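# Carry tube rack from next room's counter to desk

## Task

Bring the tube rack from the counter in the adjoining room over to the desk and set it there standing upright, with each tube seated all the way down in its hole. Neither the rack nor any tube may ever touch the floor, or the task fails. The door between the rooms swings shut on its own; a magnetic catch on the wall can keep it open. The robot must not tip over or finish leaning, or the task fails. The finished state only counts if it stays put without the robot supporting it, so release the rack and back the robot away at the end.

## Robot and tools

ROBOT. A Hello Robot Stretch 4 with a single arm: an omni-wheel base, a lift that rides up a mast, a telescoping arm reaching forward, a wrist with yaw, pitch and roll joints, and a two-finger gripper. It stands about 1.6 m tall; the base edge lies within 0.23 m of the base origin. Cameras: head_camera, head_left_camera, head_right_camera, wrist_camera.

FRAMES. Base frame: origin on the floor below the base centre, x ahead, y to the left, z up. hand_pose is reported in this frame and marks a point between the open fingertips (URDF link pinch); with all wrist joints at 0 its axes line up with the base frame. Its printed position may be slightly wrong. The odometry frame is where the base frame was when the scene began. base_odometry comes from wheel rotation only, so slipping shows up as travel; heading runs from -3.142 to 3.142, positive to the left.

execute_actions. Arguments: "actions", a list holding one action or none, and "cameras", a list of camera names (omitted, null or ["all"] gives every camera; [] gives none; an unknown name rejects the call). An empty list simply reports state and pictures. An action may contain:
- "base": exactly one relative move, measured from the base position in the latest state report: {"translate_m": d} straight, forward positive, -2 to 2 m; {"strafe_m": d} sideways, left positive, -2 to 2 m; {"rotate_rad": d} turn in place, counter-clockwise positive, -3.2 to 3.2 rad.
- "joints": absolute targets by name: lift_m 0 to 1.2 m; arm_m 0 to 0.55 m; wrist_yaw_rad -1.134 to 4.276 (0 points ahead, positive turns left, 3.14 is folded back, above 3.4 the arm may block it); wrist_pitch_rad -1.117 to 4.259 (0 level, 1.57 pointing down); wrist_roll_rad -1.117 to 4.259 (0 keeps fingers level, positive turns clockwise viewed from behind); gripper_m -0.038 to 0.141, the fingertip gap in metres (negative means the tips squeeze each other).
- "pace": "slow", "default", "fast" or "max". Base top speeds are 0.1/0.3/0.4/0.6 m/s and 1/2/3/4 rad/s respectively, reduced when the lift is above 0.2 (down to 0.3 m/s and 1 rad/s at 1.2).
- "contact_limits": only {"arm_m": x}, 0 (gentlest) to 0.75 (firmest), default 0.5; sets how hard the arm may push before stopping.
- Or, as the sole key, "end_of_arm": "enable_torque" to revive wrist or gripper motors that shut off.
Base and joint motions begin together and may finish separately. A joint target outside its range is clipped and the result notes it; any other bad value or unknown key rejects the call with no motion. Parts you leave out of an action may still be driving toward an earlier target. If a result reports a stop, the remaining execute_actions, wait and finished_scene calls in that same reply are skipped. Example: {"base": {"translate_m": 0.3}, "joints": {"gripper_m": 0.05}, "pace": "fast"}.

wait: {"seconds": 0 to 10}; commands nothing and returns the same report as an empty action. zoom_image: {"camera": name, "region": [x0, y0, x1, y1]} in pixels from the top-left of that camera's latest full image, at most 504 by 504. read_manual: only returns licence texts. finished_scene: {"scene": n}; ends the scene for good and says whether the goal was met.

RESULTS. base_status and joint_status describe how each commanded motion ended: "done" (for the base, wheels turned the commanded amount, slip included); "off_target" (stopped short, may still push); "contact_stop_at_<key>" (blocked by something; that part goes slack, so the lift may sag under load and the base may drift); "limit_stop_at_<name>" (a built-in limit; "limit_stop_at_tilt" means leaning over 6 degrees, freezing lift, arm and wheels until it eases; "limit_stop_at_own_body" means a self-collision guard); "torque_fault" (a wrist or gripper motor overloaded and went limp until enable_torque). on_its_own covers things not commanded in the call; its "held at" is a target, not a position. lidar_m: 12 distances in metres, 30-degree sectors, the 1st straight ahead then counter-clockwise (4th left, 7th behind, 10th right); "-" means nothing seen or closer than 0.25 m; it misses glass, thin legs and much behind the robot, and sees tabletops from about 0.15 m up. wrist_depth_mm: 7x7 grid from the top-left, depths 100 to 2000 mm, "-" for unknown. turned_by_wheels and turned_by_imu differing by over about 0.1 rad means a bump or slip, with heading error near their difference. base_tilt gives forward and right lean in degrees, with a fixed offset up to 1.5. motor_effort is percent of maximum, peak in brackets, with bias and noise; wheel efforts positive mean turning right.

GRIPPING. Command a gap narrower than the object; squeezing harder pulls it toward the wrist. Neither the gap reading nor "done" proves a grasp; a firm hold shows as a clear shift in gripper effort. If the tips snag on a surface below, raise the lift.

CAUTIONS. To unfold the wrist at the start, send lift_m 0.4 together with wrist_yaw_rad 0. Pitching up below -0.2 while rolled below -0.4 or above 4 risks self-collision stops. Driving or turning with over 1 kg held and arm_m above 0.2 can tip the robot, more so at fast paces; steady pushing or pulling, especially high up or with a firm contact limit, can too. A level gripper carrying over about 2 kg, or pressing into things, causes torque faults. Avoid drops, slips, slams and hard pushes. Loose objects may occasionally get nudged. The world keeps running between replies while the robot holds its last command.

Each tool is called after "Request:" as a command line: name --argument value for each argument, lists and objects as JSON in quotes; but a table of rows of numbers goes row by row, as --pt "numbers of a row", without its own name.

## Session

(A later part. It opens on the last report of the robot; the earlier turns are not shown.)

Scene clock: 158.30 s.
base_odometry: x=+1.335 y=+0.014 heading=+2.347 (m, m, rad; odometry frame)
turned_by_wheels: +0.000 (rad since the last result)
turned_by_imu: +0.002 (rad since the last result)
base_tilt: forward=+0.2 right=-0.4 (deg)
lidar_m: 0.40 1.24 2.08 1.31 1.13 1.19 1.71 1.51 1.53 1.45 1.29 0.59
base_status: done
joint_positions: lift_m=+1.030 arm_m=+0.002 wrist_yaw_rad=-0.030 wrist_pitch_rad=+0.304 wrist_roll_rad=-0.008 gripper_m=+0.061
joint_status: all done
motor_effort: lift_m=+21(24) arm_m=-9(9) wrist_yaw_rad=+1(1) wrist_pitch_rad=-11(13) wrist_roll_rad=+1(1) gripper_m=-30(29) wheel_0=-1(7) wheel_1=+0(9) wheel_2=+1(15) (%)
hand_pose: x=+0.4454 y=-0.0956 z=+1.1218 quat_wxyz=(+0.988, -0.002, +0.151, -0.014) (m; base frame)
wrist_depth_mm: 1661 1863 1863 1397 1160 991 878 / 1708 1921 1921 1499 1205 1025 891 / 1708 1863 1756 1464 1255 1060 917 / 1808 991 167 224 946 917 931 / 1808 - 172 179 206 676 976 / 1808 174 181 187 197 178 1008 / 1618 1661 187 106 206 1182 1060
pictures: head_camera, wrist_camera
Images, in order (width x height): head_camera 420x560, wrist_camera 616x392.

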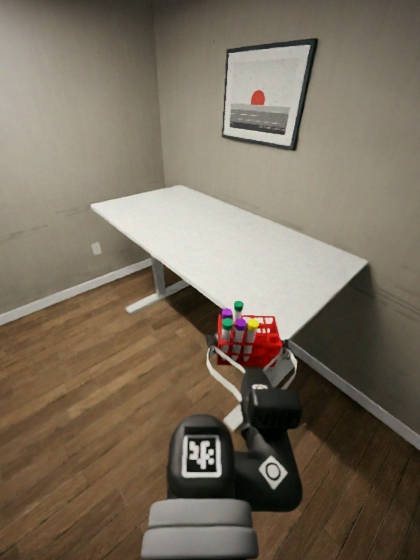

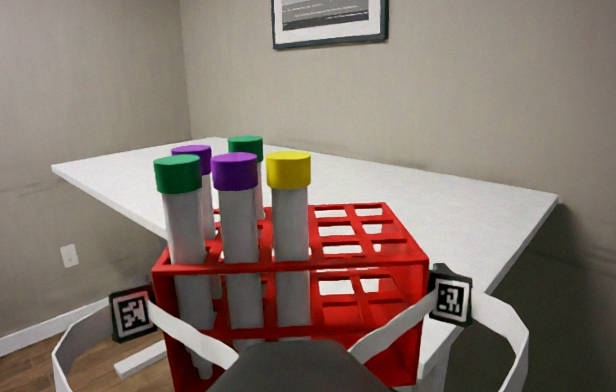

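Request:
execute_actions --actions '[{"base":{"translate_m":0.2},"joints":{"lift_m":0.94,"arm_m":0.48}}]' --cameras '["wrist_camera","head_camera"]'

Scene clock: 178.00 s.
base_odometry: x=+1.195 y=+0.157 heading=+2.347 (m, m, rad; odometry frame)
turned_by_wheels: +0.000 (rad since the last result)
turned_by_imu: +0.003 (rad since the last result)
base_tilt: forward=+0.3 right=-0.4 (deg)
lidar_m: 0.52 0.93 2.03 1.43 1.29 1.31 1.88 1.66 1.67 1.29 1.18 0.38
base_status: done
joint_positions: lift_m=+0.940 arm_m=+0.478 wrist_yaw_rad=-0.030 wrist_pitch_rad=+0.304 wrist_roll_rad=-0.008 gripper_m=+0.061
joint_status: all done
motor_effort: lift_m=+18(19) arm_m=+9(9) wrist_yaw_rad=+2(3) wrist_pitch_rad=-10(8) wrist_roll_rad=+0(1) gripper_m=-30(30) wheel_0=+0(6) wheel_1=+2(7) wheel_2=+0(9) (%)
hand_pose: x=+0.9218 y=-0.0956 z=+1.0322 quat_wxyz=(+0.988, -0.002, +0.151, -0.014) (m; base frame)
wrist_depth_mm: 1229 1366 1118 854 715 597 530 / 1255 1430 1160 904 741 621 544 / 1281 1430 1078 904 768 647 564 / 683 615 167 224 647 627 580 / 452 452 172 182 206 433 427 / 336 173 181 188 197 178 324 / 258 270 187 106 207 266 264
pictures: head_camera, wrist_camera
Images, in order (width x height): head_camera 420x560, wrist_camera 616x392.

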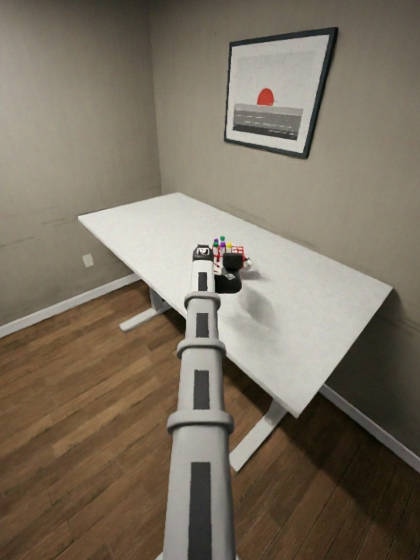

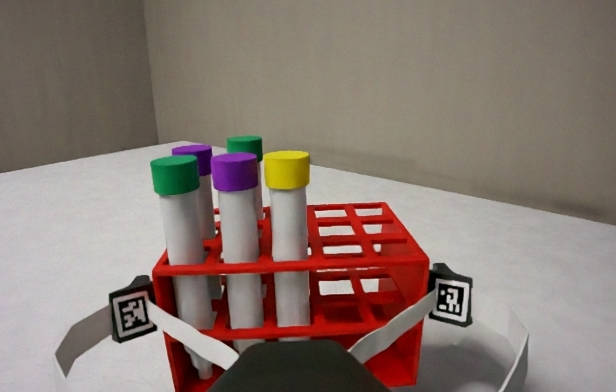

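The depth readings match those from 0.038 m above the pick-up height, so I'll lower the lift to 0.901.

Request:
execute_actions --actions '[{"joints":{"lift_m":0.901},"pace":"slow"}]' --cameras '[]'

Request:
execute_actions --actions '[{"joints":{"gripper_m":0.141}}]' --cameras '["wrist_camera"]'

Scene clock: 183.87 s.
base_odometry: x=+1.195 y=+0.157 heading=+2.347 (m, m, rad; odometry frame)
turned_by_wheels: +0.000 (rad since the last result)
turned_by_imu: +0.002 (rad since the last result)
base_tilt: forward=+0.3 right=-0.3 (deg)
lidar_m: 0.47 0.93 2.02 1.45 1.29 1.32 1.88 1.66 1.66 1.29 1.17 0.41
base_status: not commanded
joint_positions: lift_m=+0.901 arm_m=+0.478 wrist_yaw_rad=-0.030 wrist_pitch_rad=+0.304 wrist_roll_rad=-0.008 gripper_m=+0.061
joint_status: all done
motor_effort: lift_m=+18(18) arm_m=+9(9) wrist_yaw_rad=+2(1) wrist_pitch_rad=-10(10) wrist_roll_rad=-1(2) gripper_m=-30(30) wheel_0=+1(1) wheel_1=+2(2) wheel_2=+0(0) (%)
hand_pose: x=+0.9218 y=-0.0956 z=+0.9932 quat_wxyz=(+0.988, -0.002, +0.151, -0.014) (m; base frame)
wrist_depth_mm: 1229 1366 1098 866 715 597 525 / 1255 1430 1182 904 741 621 544 / 1229 1042 991 878 750 647 564 / 549 492 167 224 517 504 504 / 366 364 172 179 206 349 343 / 273 174 181 186 196 178 260 / 208 217 186 106 206 214 216
pictures: none
No camera images: the call's "cameras" was empty. Leave "cameras" out to get every camera's image.

Scene clock: 185.70 s.
base_odometry: x=+1.195 y=+0.157 heading=+2.347 (m, m, rad; odometry frame)
turned_by_wheels: +0.000 (rad since the last result)
turned_by_imu: +0.000 (rad since the last result)
base_tilt: forward=+0.3 right=-0.3 (deg)
lidar_m: 0.50 0.96 2.00 1.45 1.28 1.28 1.88 1.64 1.68 1.31 1.18 0.37
base_status: not commanded
joint_positions: lift_m=+0.901 arm_m=+0.478 wrist_yaw_rad=-0.030 wrist_pitch_rad=+0.302 wrist_roll_rad=-0.008 gripper_m=+0.141
joint_status: all done
motor_effort: lift_m=+18(17) arm_m=+9(9) wrist_yaw_rad=+2(2) wrist_pitch_rad=-5(10) wrist_roll_rad=+0(0) gripper_m=-1(27) wheel_0=+0(1) wheel_1=+2(2) wheel_2=+0(0) (%)
hand_pose: x=+0.9220 y=-0.0956 z=+0.9936 quat_wxyz=(+0.989, -0.002, +0.150, -0.014) (m; base frame)
wrist_depth_mm: 1229 1366 1098 866 715 603 530 / 1255 1430 1160 904 741 621 544 / 1255 1060 1025 878 759 647 564 / 559 549 186 238 521 517 508 / 368 368 195 220 220 353 345 / 274 196 200 206 221 252 263 / 225 220 215 106 224 214 218
pictures: wrist_camera
Images, in order (width x height): wrist_camera 616x392.

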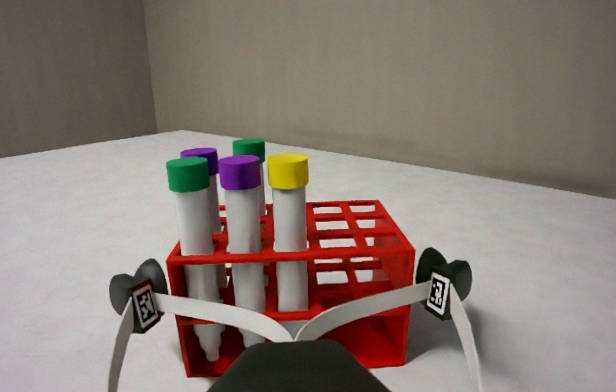

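Request:
execute_actions --actions '[{"base":{"translate_m":-0.3},"joints":{"arm_m":0.0},"pace":"fast"}]' --cameras '["wrist_camera","head_camera"]'

Request:
zoom_image --camera "wrist_camera" --region '[220,70,340,170]'

Scene clock: 192.87 s.
base_odometry: x=+1.405 y=-0.057 heading=+2.347 (m, m, rad; odometry frame)
turned_by_wheels: +0.000 (rad since the last result)
turned_by_imu: +0.001 (rad since the last result)
base_tilt: forward=+0.3 right=-0.4 (deg)
lidar_m: 0.71 1.33 1.96 1.22 1.09 1.13 1.65 1.43 1.44 1.54 1.35 0.70
base_status: done
joint_positions: lift_m=+0.901 arm_m=+0.002 wrist_yaw_rad=-0.030 wrist_pitch_rad=+0.302 wrist_roll_rad=-0.008 gripper_m=+0.141
joint_status: all done
motor_effort: lift_m=+18(18) arm_m=-9(10) wrist_yaw_rad=+3(3) wrist_pitch_rad=-6(6) wrist_roll_rad=+0(1) gripper_m=+1(0) wheel_0=-1(8) wheel_1=-2(4) wheel_2=+0(11) (%)
hand_pose: x=+0.4455 y=-0.0957 z=+0.9935 quat_wxyz=(+0.988, -0.002, +0.151, -0.014) (m; base frame)
wrist_depth_mm: 1661 1983 1921 1499 1255 1042 917 / 1756 1983 - 1576 1281 1078 946 / 1756 1336 1008 991 976 960 976 / 1863 - - 597 530 1098 1008 / 1921 - - 1808 1464 1160 1025 / 1808 197 1808 1808 904 1182 1060 / 1537 1537 1576 106 1464 1255 1118
pictures: head_camera, wrist_camera
Images, in order (width x height): head_camera 420x560, wrist_camera 616x392.

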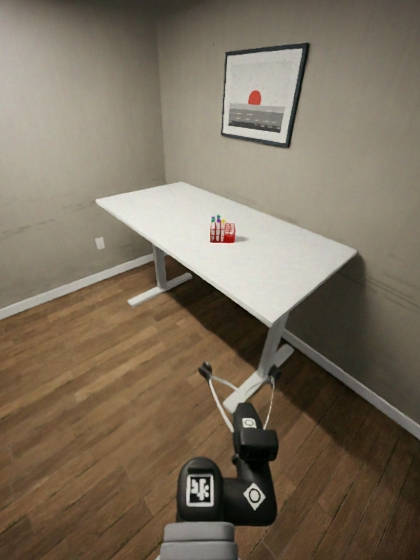

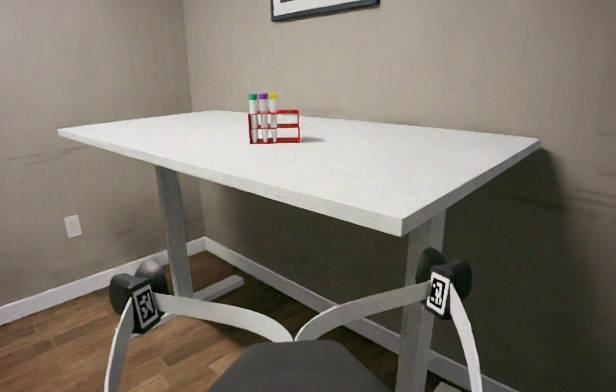

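Region (220, 70, 340, 170) of wrist_camera's 616x392 image, scaled by 4.200.

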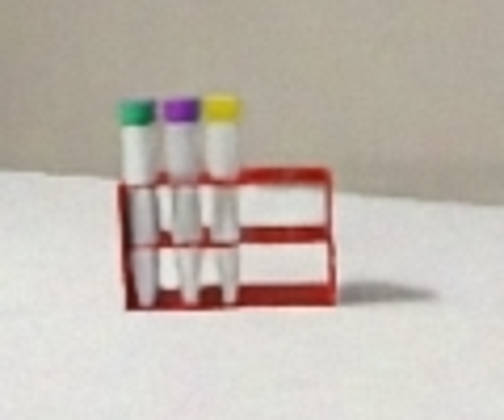

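Request:
finished_scene --scene 2

The scene is finished: the task was done.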